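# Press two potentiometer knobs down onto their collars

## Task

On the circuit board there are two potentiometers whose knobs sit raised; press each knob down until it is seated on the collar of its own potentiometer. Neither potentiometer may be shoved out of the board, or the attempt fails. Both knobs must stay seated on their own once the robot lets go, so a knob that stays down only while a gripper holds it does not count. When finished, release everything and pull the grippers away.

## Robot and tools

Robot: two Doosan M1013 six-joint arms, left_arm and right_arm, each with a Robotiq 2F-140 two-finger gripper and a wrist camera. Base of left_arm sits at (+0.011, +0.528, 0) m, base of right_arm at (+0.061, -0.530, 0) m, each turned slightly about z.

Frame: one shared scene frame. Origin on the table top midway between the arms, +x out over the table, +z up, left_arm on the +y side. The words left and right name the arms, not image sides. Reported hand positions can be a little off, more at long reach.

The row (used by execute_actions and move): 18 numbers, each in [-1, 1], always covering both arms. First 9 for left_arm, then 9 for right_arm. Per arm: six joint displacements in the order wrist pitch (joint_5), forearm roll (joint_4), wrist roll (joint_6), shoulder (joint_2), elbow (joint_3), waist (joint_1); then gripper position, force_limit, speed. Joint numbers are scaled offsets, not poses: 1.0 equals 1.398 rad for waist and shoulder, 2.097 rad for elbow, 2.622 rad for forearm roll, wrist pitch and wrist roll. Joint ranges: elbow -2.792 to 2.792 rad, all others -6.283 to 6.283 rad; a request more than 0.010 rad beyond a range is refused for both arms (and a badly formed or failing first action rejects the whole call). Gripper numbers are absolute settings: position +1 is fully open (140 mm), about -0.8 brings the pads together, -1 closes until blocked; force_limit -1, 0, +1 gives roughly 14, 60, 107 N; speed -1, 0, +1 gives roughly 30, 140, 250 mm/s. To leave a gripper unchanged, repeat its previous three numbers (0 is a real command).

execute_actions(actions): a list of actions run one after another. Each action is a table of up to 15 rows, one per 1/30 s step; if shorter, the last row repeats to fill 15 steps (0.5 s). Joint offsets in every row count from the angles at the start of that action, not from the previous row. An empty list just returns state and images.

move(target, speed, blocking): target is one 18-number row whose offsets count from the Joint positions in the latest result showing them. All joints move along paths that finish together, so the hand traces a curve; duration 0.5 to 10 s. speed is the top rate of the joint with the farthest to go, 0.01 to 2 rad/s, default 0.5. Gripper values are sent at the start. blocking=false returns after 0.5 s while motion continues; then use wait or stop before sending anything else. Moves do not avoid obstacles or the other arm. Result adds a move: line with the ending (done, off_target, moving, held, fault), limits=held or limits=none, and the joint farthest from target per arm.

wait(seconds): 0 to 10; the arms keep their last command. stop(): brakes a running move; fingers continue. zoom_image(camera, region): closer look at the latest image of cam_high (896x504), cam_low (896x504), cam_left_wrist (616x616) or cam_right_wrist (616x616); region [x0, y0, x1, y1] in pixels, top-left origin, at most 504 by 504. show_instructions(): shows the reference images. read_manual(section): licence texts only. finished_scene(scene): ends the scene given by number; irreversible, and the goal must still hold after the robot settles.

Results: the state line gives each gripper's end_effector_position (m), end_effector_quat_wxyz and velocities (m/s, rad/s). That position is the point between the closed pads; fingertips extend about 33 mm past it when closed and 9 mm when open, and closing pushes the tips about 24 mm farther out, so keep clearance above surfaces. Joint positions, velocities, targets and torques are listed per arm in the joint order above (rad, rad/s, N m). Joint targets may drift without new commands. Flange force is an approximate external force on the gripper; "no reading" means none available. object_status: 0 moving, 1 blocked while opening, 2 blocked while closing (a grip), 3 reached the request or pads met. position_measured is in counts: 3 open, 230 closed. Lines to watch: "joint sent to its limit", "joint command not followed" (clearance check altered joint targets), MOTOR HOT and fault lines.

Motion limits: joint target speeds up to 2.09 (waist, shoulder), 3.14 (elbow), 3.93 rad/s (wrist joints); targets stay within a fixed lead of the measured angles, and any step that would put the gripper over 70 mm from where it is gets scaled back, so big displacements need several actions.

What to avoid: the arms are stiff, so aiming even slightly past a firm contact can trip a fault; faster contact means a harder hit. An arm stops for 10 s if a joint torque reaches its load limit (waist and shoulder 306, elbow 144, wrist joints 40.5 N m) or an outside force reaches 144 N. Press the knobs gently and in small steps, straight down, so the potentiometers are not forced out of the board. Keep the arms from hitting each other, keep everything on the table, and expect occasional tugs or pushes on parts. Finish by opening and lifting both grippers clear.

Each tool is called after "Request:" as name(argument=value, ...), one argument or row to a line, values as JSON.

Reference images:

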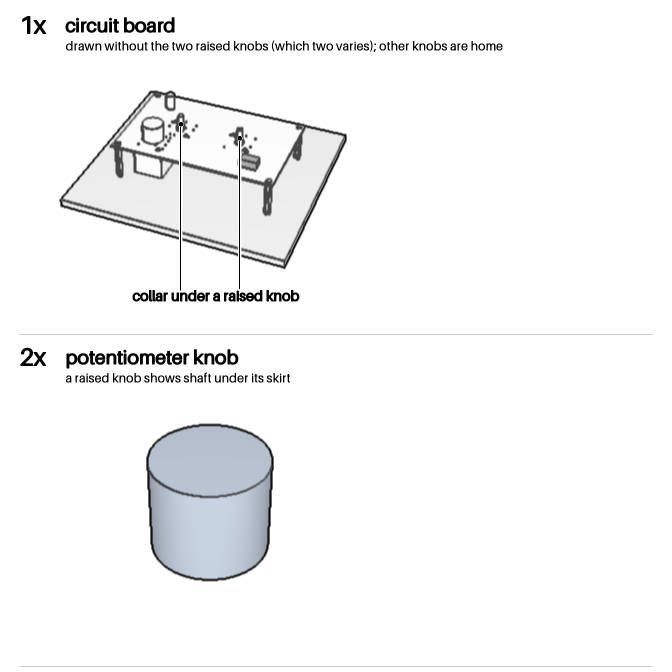

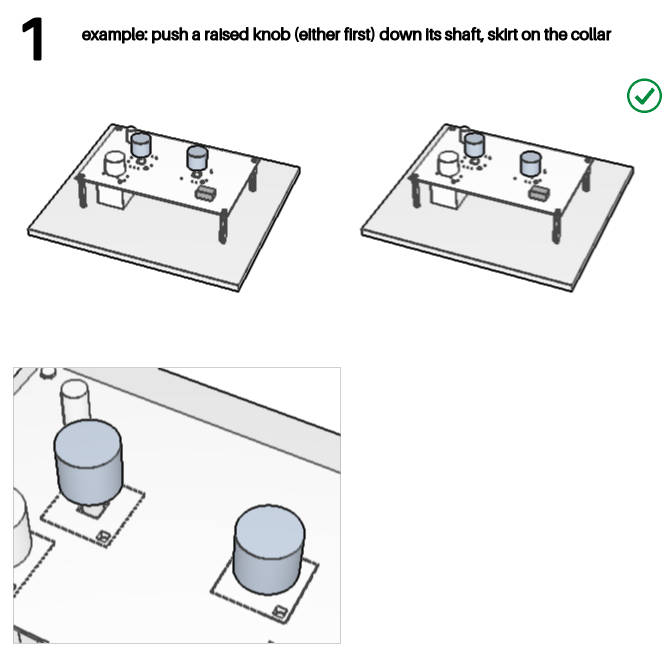

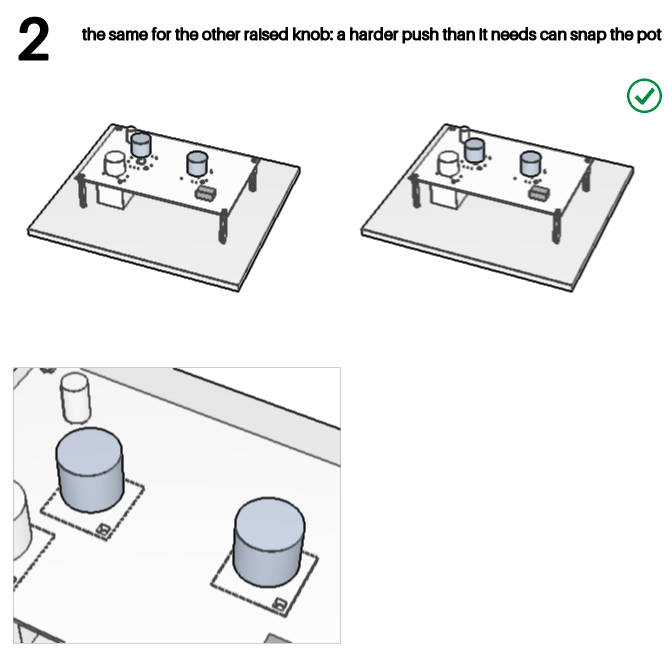

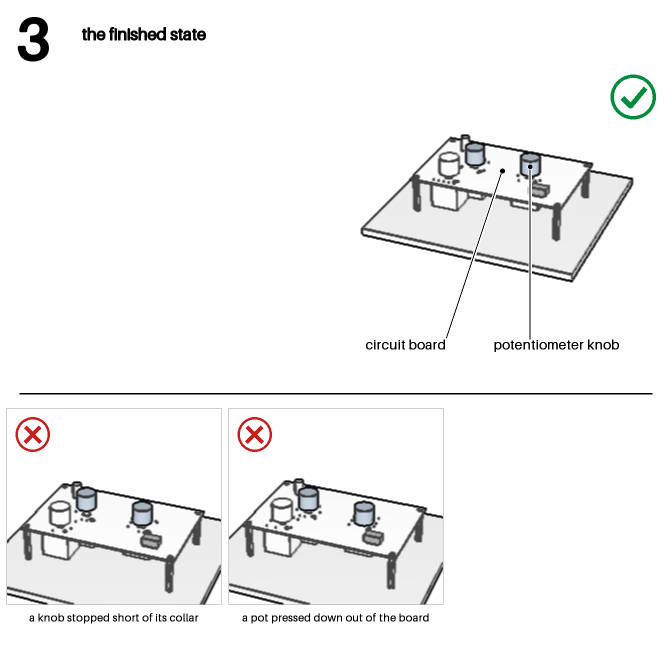

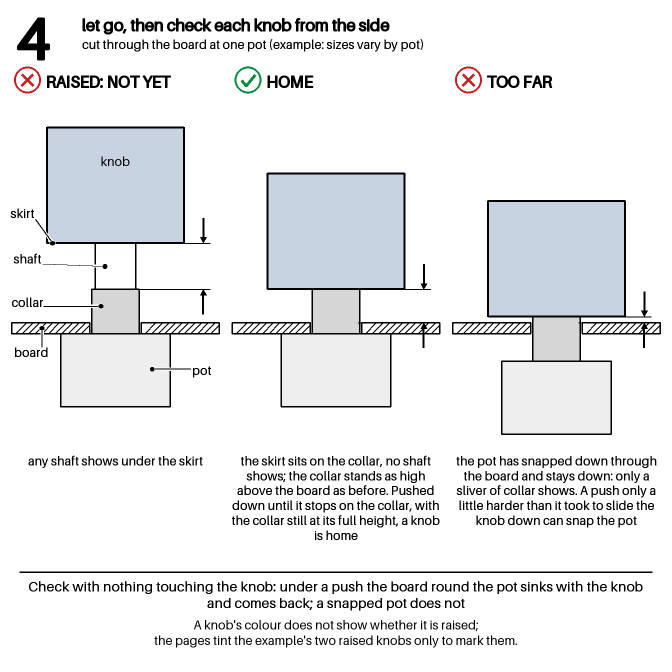

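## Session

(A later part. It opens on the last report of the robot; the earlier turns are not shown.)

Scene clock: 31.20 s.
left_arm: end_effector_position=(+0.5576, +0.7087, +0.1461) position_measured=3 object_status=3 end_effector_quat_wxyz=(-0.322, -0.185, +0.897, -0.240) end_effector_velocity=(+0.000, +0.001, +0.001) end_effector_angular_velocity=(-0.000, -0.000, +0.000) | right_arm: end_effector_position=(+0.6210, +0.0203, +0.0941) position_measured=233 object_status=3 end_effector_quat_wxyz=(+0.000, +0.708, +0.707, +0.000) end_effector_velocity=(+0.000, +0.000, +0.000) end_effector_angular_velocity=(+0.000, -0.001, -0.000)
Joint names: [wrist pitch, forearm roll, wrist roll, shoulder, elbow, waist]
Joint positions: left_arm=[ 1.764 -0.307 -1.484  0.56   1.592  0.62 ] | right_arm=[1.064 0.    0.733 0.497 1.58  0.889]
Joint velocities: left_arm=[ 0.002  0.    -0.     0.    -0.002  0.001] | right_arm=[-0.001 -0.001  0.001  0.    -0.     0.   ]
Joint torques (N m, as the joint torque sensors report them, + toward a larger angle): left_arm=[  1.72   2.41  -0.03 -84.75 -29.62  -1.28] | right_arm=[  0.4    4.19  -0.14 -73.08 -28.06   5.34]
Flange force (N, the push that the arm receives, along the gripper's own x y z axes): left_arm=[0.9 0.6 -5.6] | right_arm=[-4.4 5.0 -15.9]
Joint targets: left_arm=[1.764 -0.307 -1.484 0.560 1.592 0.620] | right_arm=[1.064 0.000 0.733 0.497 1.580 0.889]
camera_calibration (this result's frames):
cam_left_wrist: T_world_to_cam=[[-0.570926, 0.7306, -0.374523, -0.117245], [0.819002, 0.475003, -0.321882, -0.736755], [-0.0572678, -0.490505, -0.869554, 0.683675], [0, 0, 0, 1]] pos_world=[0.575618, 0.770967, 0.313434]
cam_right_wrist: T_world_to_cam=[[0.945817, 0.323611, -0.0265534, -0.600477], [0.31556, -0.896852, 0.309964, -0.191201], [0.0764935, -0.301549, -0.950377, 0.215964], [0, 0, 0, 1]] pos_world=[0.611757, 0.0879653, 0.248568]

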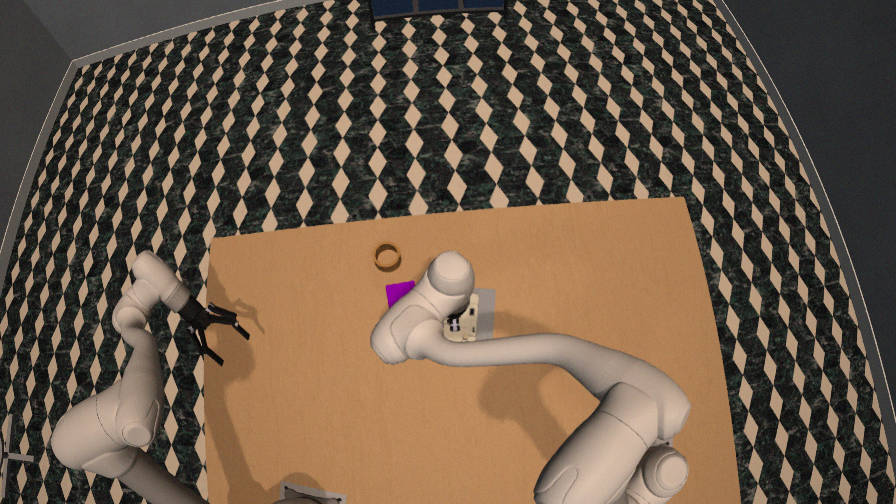

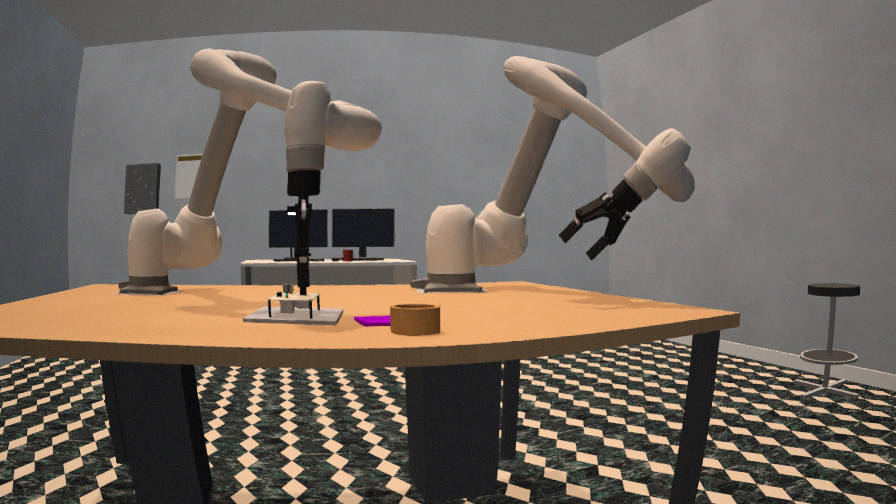

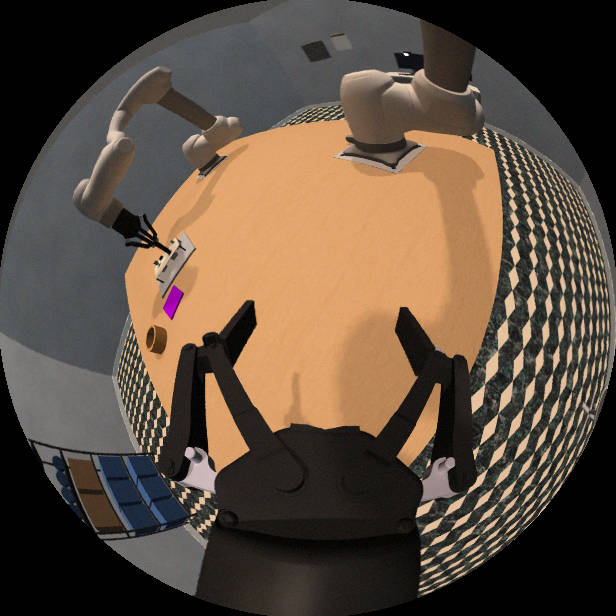

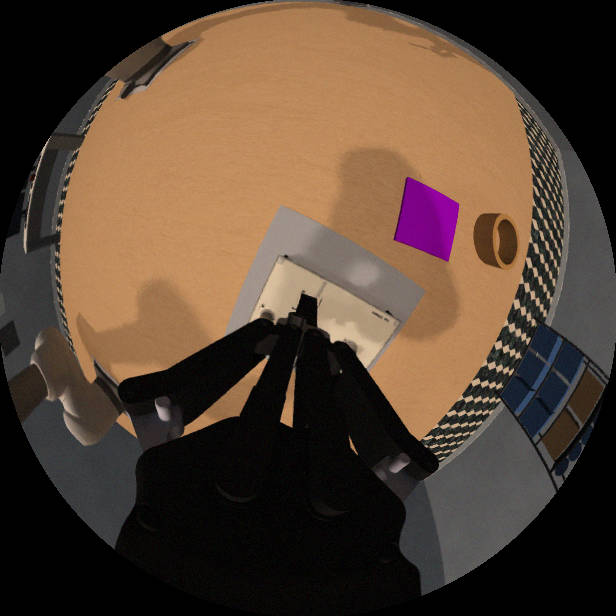

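Request:
execute_actions(
  actions=[
    [[0,0,0,0,0,0,1,0,0, -0.00015,0,0,0.000132,0.0001,0,-1,0,0.5]],
  ],
)

Scene clock: 31.80 s.
left_arm: end_effector_position=(+0.5576, +0.7087, +0.1461) position_measured=3 object_status=3 end_effector_quat_wxyz=(-0.322, -0.185, +0.897, -0.240) end_effector_velocity=(+0.000, +0.000, +0.000) end_effector_angular_velocity=(+0.001, -0.001, +0.000) | right_arm: end_effector_position=(+0.6210, +0.0203, +0.0939) position_measured=233 object_status=3 end_effector_quat_wxyz=(+0.000, +0.708, +0.707, +0.000) end_effector_velocity=(+0.000, +0.000, +0.000) end_effector_angular_velocity=(+0.001, -0.001, +0.000)
Joint names: [wrist pitch, forearm roll, wrist roll, shoulder, elbow, waist]
Joint positions: left_arm=[ 1.764 -0.307 -1.484  0.56   1.592  0.62 ] | right_arm=[1.064 0.    0.733 0.497 1.58  0.889]
Joint velocities: left_arm=[-0.     0.    -0.     0.    -0.001  0.   ] | right_arm=[-0.001 -0.    -0.     0.    -0.001  0.   ]
Joint torques (N m, as the joint torque sensors report them, + toward a larger angle): left_arm=[  1.72   2.38  -0.04 -84.79 -29.88  -0.81] | right_arm=[  0.09   4.24   0.13 -74.14 -27.11   2.51]
Flange force (N, the push that the arm receives, along the gripper's own x y z axes): left_arm=[1.1 0.1 -5.0] | right_arm=[0.8 5.6 -16.4]
Joint targets: left_arm=[1.764 -0.307 -1.484 0.560 1.592 0.620] | right_arm=[1.064 0.000 0.733 0.497 1.580 0.889]
camera_calibration (this result's frames):
cam_left_wrist: T_world_to_cam=[[-0.570926, 0.7306, -0.374523, -0.117245], [0.819002, 0.475003, -0.321882, -0.736755], [-0.0572678, -0.490506, -0.869554, 0.683676], [0, 0, 0, 1]] pos_world=[0.575618, 0.770967, 0.313434]
cam_right_wrist: T_world_to_cam=[[0.945818, 0.323611, -0.0265537, -0.600477], [0.31556, -0.896852, 0.309965, -0.191127], [0.0764932, -0.301549, -0.950377, 0.215728], [0, 0, 0, 1]] pos_world=[0.611752, 0.0879611, 0.248321]

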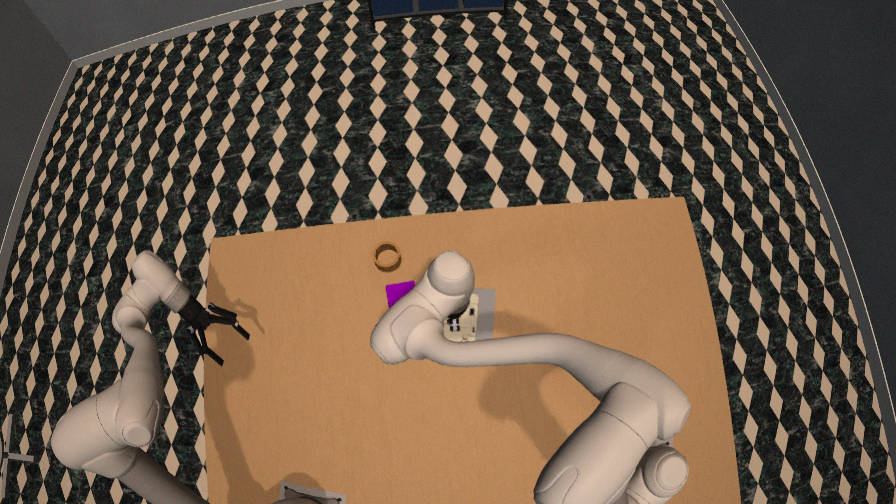

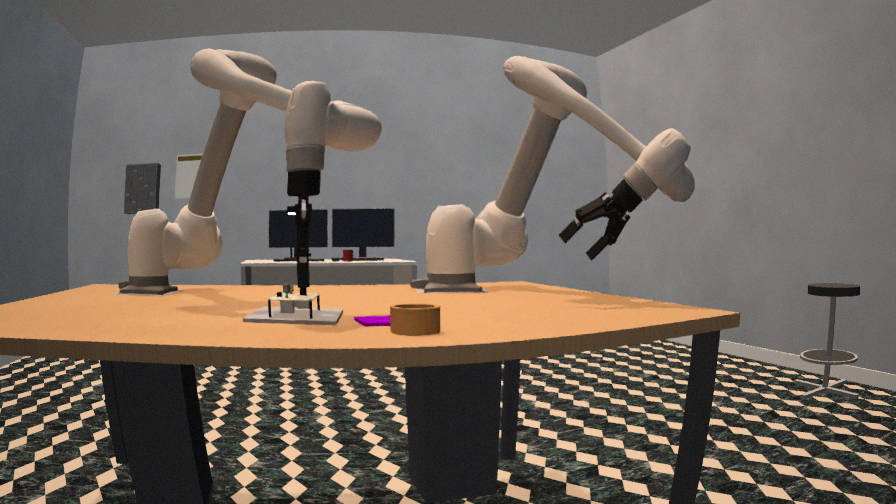

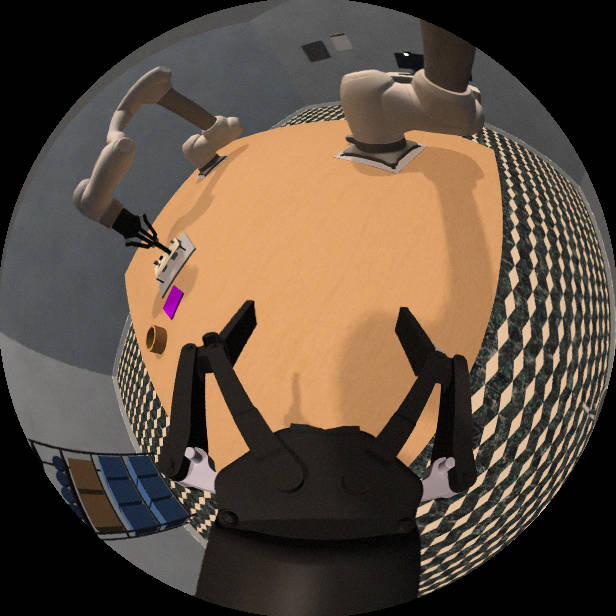

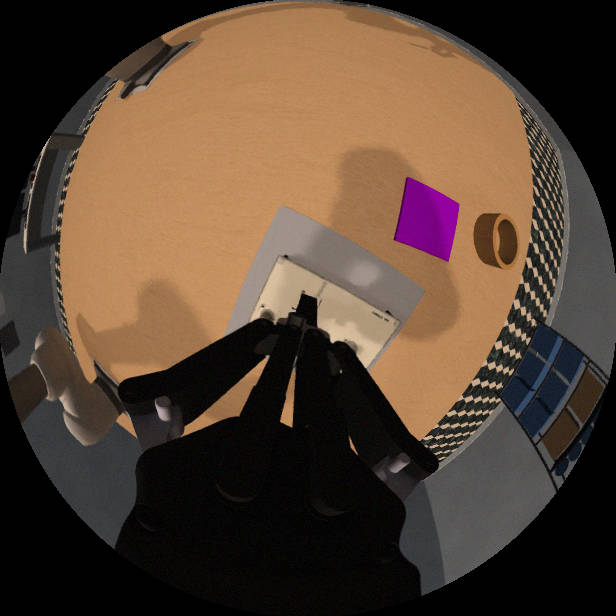

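Request:
execute_actions(
  actions=[
    [[0,0,0,0,0,0,1,0,0, -0.00015,0,0,0.000132,0.0001,0,-1,0,0.5]],
  ],
)

Scene clock: 32.43 s.
left_arm: end_effector_position=(+0.5576, +0.7087, +0.1461) position_measured=3 object_status=3 end_effector_quat_wxyz=(-0.322, -0.185, +0.897, -0.240) end_effector_velocity=(+0.001, -0.000, +0.001) end_effector_angular_velocity=(+0.000, -0.002, -0.001) | right_arm: end_effector_position=(+0.6210, +0.0203, +0.0936) position_measured=233 object_status=3 end_effector_quat_wxyz=(+0.000, +0.708, +0.707, +0.000) end_effector_velocity=(+0.000, -0.000, +0.000) end_effector_angular_velocity=(-0.001, -0.001, -0.000)
Joint names: [wrist pitch, forearm roll, wrist roll, shoulder, elbow, waist]
Joint positions: left_arm=[ 1.764 -0.307 -1.484  0.56   1.592  0.62 ] | right_arm=[1.064 0.    0.733 0.497 1.58  0.889]
Joint velocities: left_arm=[ 0.     0.     0.    -0.    -0.001 -0.001] | right_arm=[ 0.    -0.001  0.001  0.    -0.     0.   ]
Joint torques (N m, as the joint torque sensors report them, + toward a larger angle): left_arm=[  1.66   2.43  -0.03 -83.34 -29.24  -0.27] | right_arm=[  0.36   4.33  -0.58 -75.96 -27.95   5.47]
Flange force (N, the push that the arm receives, along the gripper's own x y z axes): left_arm=[2.5 -1.6 -5.4] | right_arm=[-1.1 7.8 -13.9]
Joint targets: left_arm=[1.764 -0.307 -1.484 0.560 1.592 0.620] | right_arm=[1.064 0.000 0.733 0.497 1.580 0.889]
camera_calibration (this result's frames):
cam_left_wrist: T_world_to_cam=[[-0.570926, 0.7306, -0.374522, -0.117245], [0.819002, 0.475003, -0.321882, -0.736755], [-0.0572679, -0.490505, -0.869554, 0.683675], [0, 0, 0, 1]] pos_world=[0.575618, 0.770967, 0.313434]
cam_right_wrist: T_world_to_cam=[[0.945818, 0.323611, -0.026554, -0.600478], [0.31556, -0.896852, 0.309965, -0.191053], [0.076493, -0.30155, -0.950377, 0.215493], [0, 0, 0, 1]] pos_world=[0.611748, 0.0879568, 0.248074]

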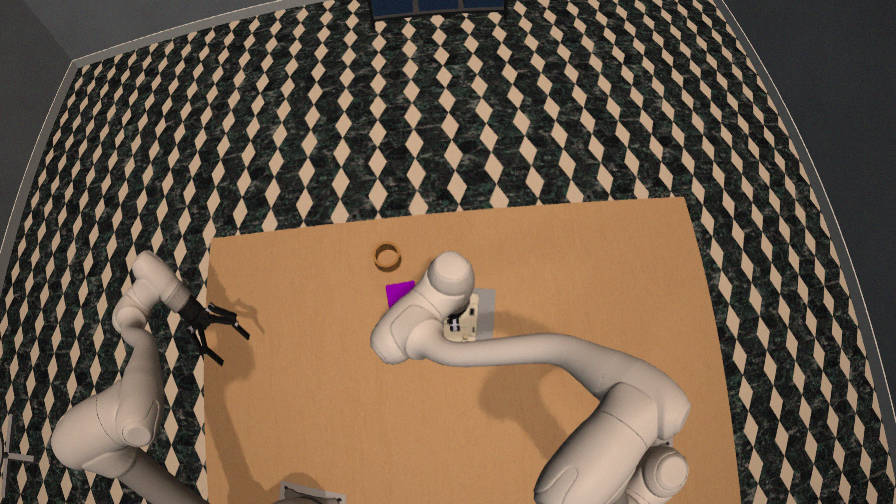

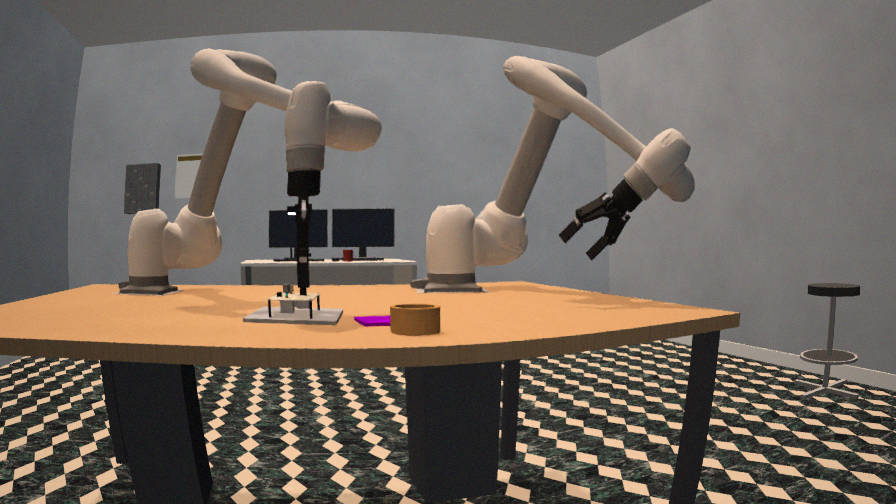

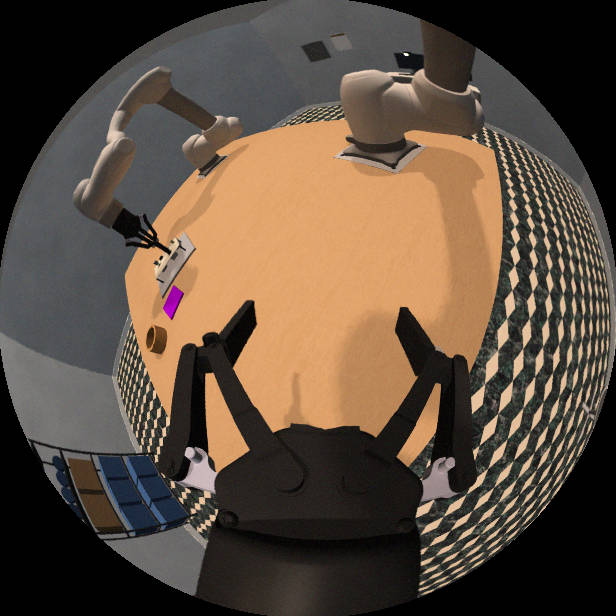

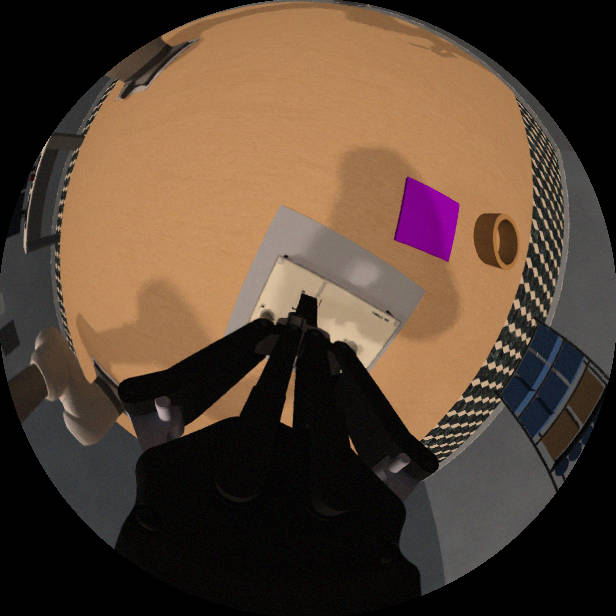

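Request:
execute_actions(
  actions=[
    [[0,0,0,0,0,0,1,0,0, -0.00015,0,0,0.000132,0.0001,0,-1,0,0.5]],
  ],
)

Scene clock: 33.07 s.
left_arm: end_effector_position=(+0.5576, +0.7087, +0.1461) position_measured=3 object_status=3 end_effector_quat_wxyz=(-0.322, -0.185, +0.897, -0.240) end_effector_velocity=(+0.000, +0.000, -0.001) end_effector_angular_velocity=(+0.001, -0.001, +0.000) | right_arm: end_effector_position=(+0.6210, +0.0203, +0.0934) position_measured=233 object_status=3 end_effector_quat_wxyz=(+0.000, +0.708, +0.707, +0.000) end_effector_velocity=(-0.000, -0.000, -0.000) end_effector_angular_velocity=(+0.000, -0.000, -0.000)
Joint names: [wrist pitch, forearm roll, wrist roll, shoulder, elbow, waist]
Joint positions: left_arm=[ 1.764 -0.307 -1.484  0.56   1.592  0.62 ] | right_arm=[1.063 0.    0.733 0.497 1.581 0.889]
Joint velocities: left_arm=[-0.001  0.     0.     0.     0.     0.   ] | right_arm=[-0.001  0.     0.    -0.     0.001 -0.   ]
Joint torques (N m, as the joint torque sensors report them, + toward a larger angle): left_arm=[  1.67   2.45   0.09 -85.15 -29.11  -1.63] | right_arm=[  0.22   4.09  -0.19 -74.57 -27.11   2.44]
Flange force (N, the push that the arm receives, along the gripper's own x y z axes): left_arm=[-0.4 0.5 -6.7] | right_arm=[1.3 5.4 -15.7]
Joint targets: left_arm=[1.764 -0.307 -1.484 0.560 1.592 0.620] | right_arm=[1.063 0.000 0.733 0.497 1.581 0.889]
camera_calibration (this result's frames):
cam_right_wrist: T_world_to_cam=[[0.945818, 0.323611, -0.0265513, -0.60048], [0.315559, -0.896853, 0.309964, -0.190979], [0.0764951, -0.301548, -0.950378, 0.215259], [0, 0, 0, 1]] pos_world=[0.611743, 0.0879529, 0.24783]

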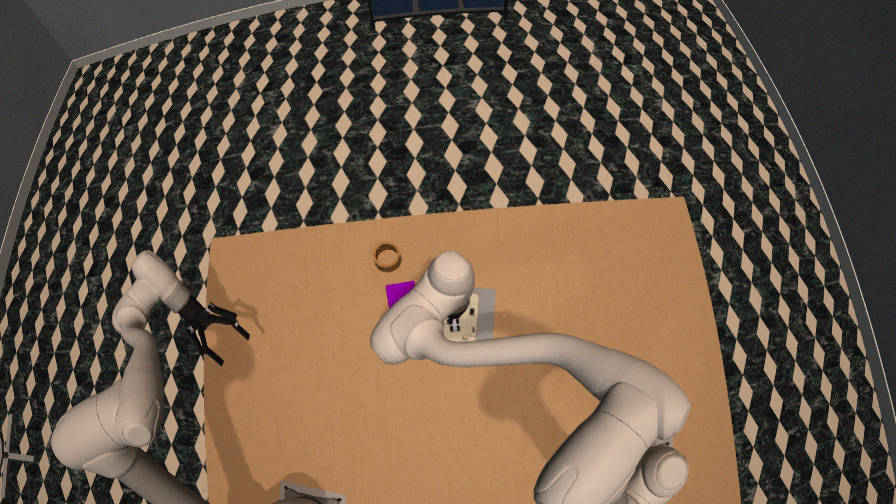

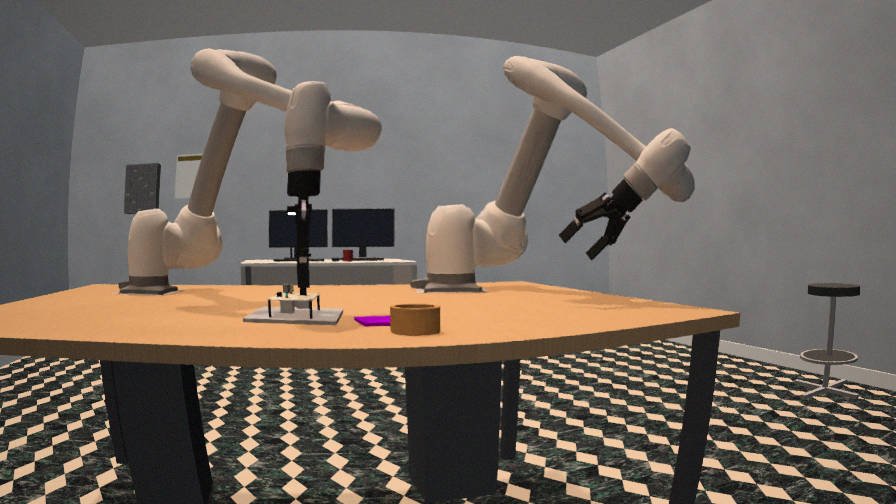

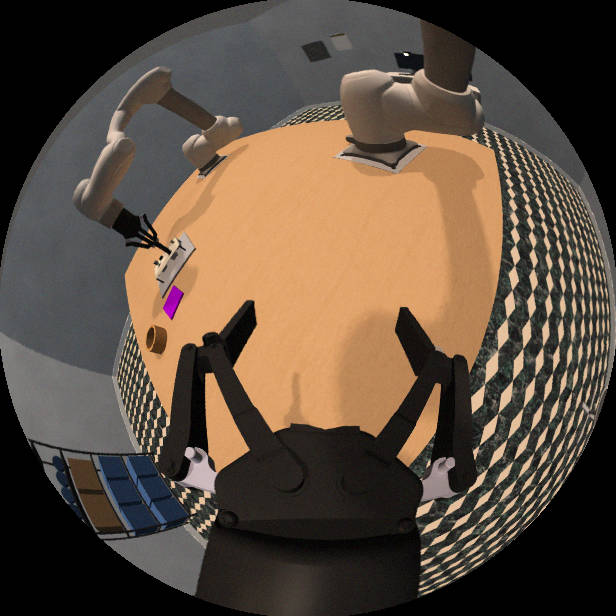

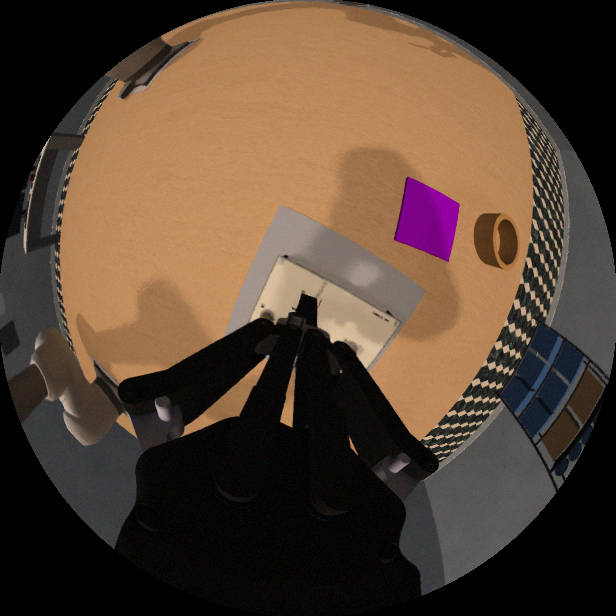

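Request:
execute_actions(
  actions=[
    [[0,0,0,0,0,0,1,0,0, 0.00301,0,0,-0.00264,-0.00201,0,-1,0,0.5]],
  ],
)

Request:
zoom_image(
  camera="cam_low",
  region=[280, 272, 318, 304],
)

Scene clock: 33.70 s.
left_arm: end_effector_position=(+0.5576, +0.7087, +0.1461) position_measured=3 object_status=3 end_effector_quat_wxyz=(-0.322, -0.185, +0.897, -0.240) end_effector_velocity=(-0.000, +0.000, -0.000) end_effector_angular_velocity=(+0.001, -0.000, +0.001) | right_arm: end_effector_position=(+0.6211, +0.0203, +0.0983) position_measured=233 object_status=3 end_effector_quat_wxyz=(+0.000, +0.708, +0.707, +0.000) end_effector_velocity=(-0.001, -0.001, +0.000) end_effector_angular_velocity=(-0.001, +0.001, -0.001)
Joint names: [wrist pitch, forearm roll, wrist roll, shoulder, elbow, waist]
Joint positions: left_arm=[ 1.764 -0.307 -1.484  0.56   1.592  0.62 ] | right_arm=[1.071 0.    0.733 0.494 1.577 0.889]
Joint velocities: left_arm=[-0.001  0.    -0.    -0.     0.     0.001] | right_arm=[ 0.002  0.     0.001 -0.001  0.    -0.   ]
Joint torques (N m, as the joint torque sensors report them, + toward a larger angle): left_arm=[  1.7    2.29   0.   -83.41 -29.53  -0.77] | right_arm=[  0.11   3.8   -0.07 -85.04 -35.86   3.48]
Flange force (N, the push that the arm receives, along the gripper's own x y z axes): left_arm=[2.7 -0.2 -4.9] | right_arm=[-2.8 3.4 -0.7]
Joint targets: left_arm=[1.764 -0.307 -1.484 0.560 1.592 0.620] | right_arm=[1.071 0.000 0.733 0.494 1.576 0.889]
camera_calibration (this result's frames):
cam_right_wrist: T_world_to_cam=[[0.945816, 0.32361, -0.0266206, -0.600432], [0.315577, -0.896837, 0.309991, -0.192474], [0.0764418, -0.301595, -0.950367, 0.219956], [0, 0, 0, 1]] pos_world=[0.611824, 0.0880261, 0.25272]

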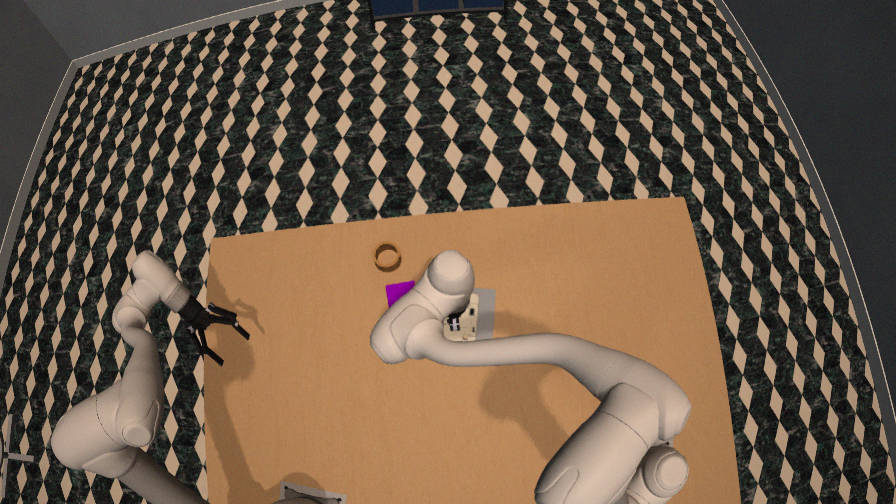

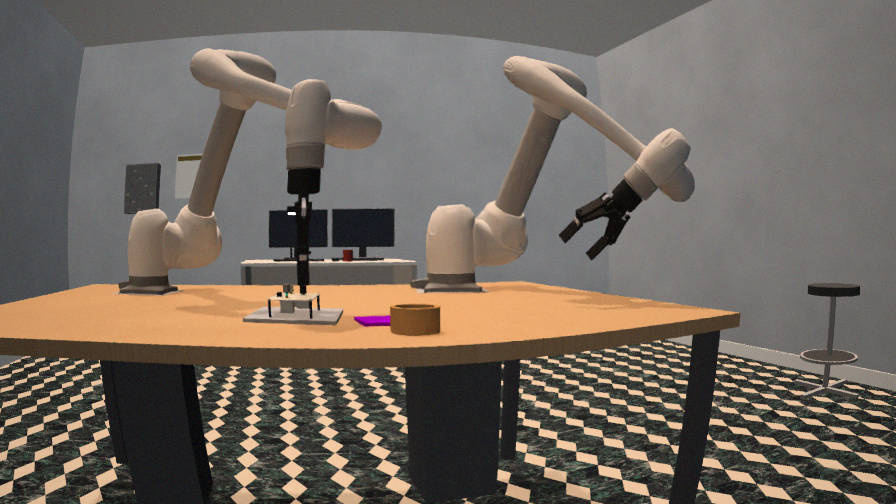

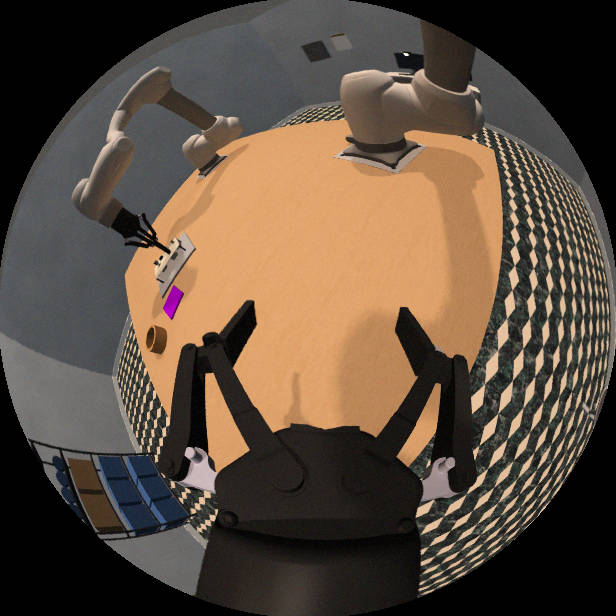

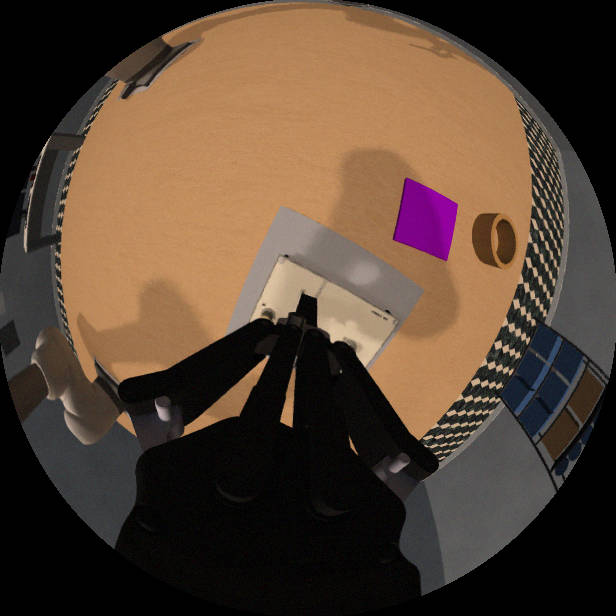

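Region (280, 272, 318, 304) of cam_low's 896x504 image, scaled by 13.263, with more detail than that image has; it fills the top 424 rows of this view, and the rest is white.

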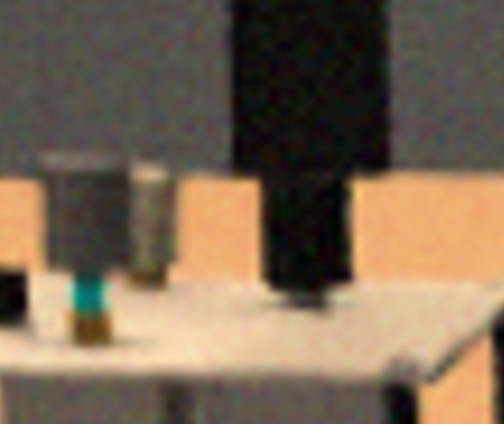

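Request:
execute_actions(
  actions=[
    [[0,0,0,0,0,0,1,0,0, 0.00301,0,0,-0.00264,-0.00201,0,-1,0,0.5]],
  ],
)

Request:
zoom_image(
  camera="cam_low",
  region=[280, 272, 318, 304],
)

Scene clock: 34.43 s.
left_arm: end_effector_position=(+0.5576, +0.7087, +0.1461) position_measured=3 object_status=3 end_effector_quat_wxyz=(-0.322, -0.185, +0.897, -0.240) end_effector_velocity=(+0.000, -0.001, -0.000) end_effector_angular_velocity=(+0.001, -0.001, -0.001) | right_arm: end_effector_position=(+0.6212, +0.0204, +0.1032) position_measured=233 object_status=3 end_effector_quat_wxyz=(+0.000, +0.708, +0.707, +0.000) end_effector_velocity=(-0.001, -0.000, -0.000) end_effector_angular_velocity=(+0.000, +0.002, +0.000)
Joint names: [wrist pitch, forearm roll, wrist roll, shoulder, elbow, waist]
Joint positions: left_arm=[ 1.764 -0.307 -1.484  0.56   1.592  0.62 ] | right_arm=[1.079 0.    0.733 0.49  1.572 0.889]
Joint velocities: left_arm=[-0.001  0.    -0.    -0.     0.    -0.001] | right_arm=[ 0.001  0.001 -0.001 -0.     0.001  0.   ]
Joint torques (N m, as the joint torque sensors report them, + toward a larger angle): left_arm=[  1.67   2.28  -0.05 -85.08 -29.77  -0.54] | right_arm=[ -0.29   4.17  -0.05 -87.2  -36.16   1.31]
Flange force (N, the push that the arm receives, along the gripper's own x y z axes): left_arm=[0.4 -0.6 -4.8] | right_arm=[1.6 3.9 0.6]
Joint targets: left_arm=[1.764 -0.307 -1.484 0.560 1.592 0.620] | right_arm=[1.079 0.000 0.733 0.490 1.572 0.889]
camera_calibration (this result's frames):
cam_left_wrist: T_world_to_cam=[[-0.570926, 0.7306, -0.374523, -0.117245], [0.819002, 0.475003, -0.321882, -0.736755], [-0.0572677, -0.490506, -0.869554, 0.683675], [0, 0, 0, 1]] pos_world=[0.575618, 0.770967, 0.313434]
cam_right_wrist: T_world_to_cam=[[0.945815, 0.323612, -0.0266135, -0.600379], [0.315577, -0.896838, 0.309988, -0.193977], [0.076448, -0.30159, -0.950368, 0.224677], [0, 0, 0, 1]] pos_world=[0.611887, 0.0880843, 0.257678]

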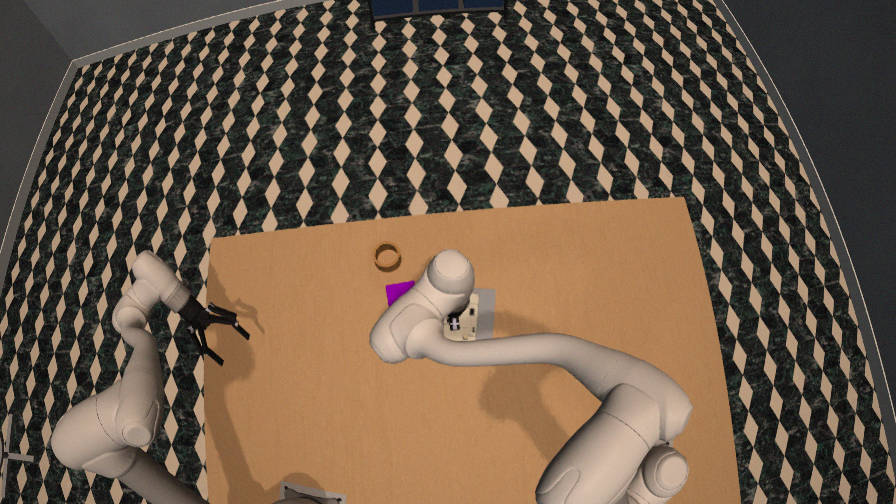

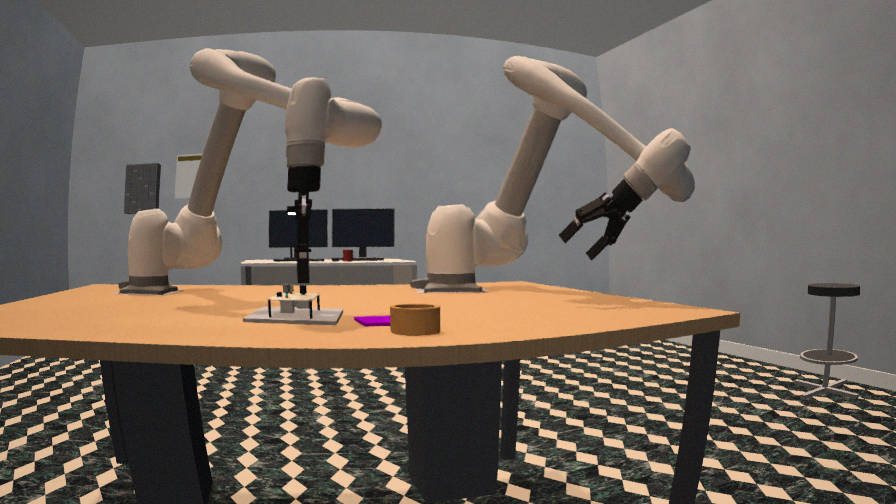

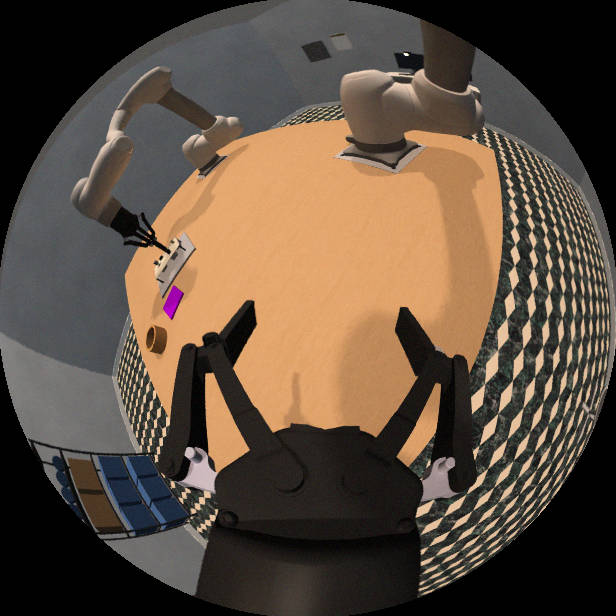

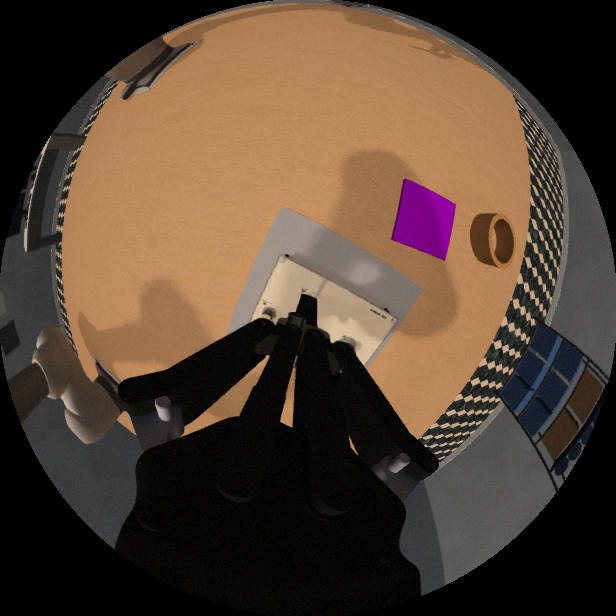

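Region (280, 272, 318, 304) of cam_low's 896x504 image, scaled by 13.263, with more detail than that image has; it fills the top 424 rows of this view, and the rest is white.

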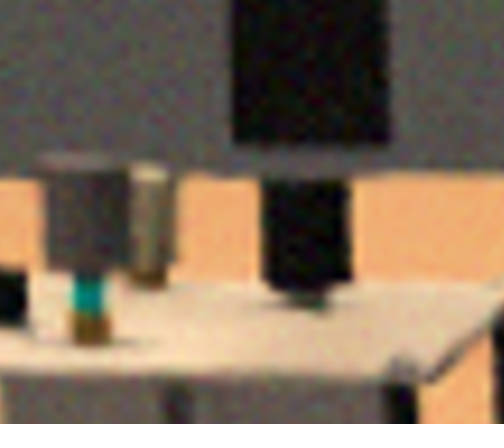

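Request:
zoom_image(
  camera="cam_low",
  region=[294, 284, 312, 300],
)

Region (294, 284, 312, 300) of cam_low's 896x504 image, scaled by 28.000, with more detail than that image has.

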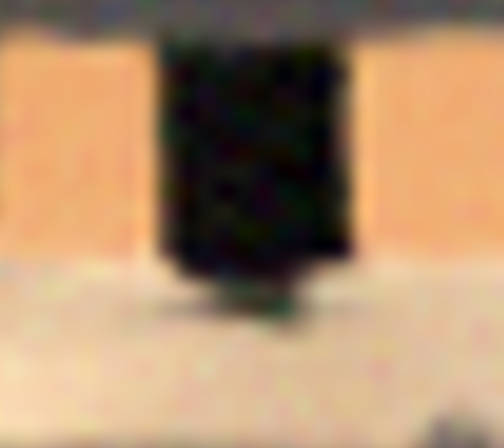

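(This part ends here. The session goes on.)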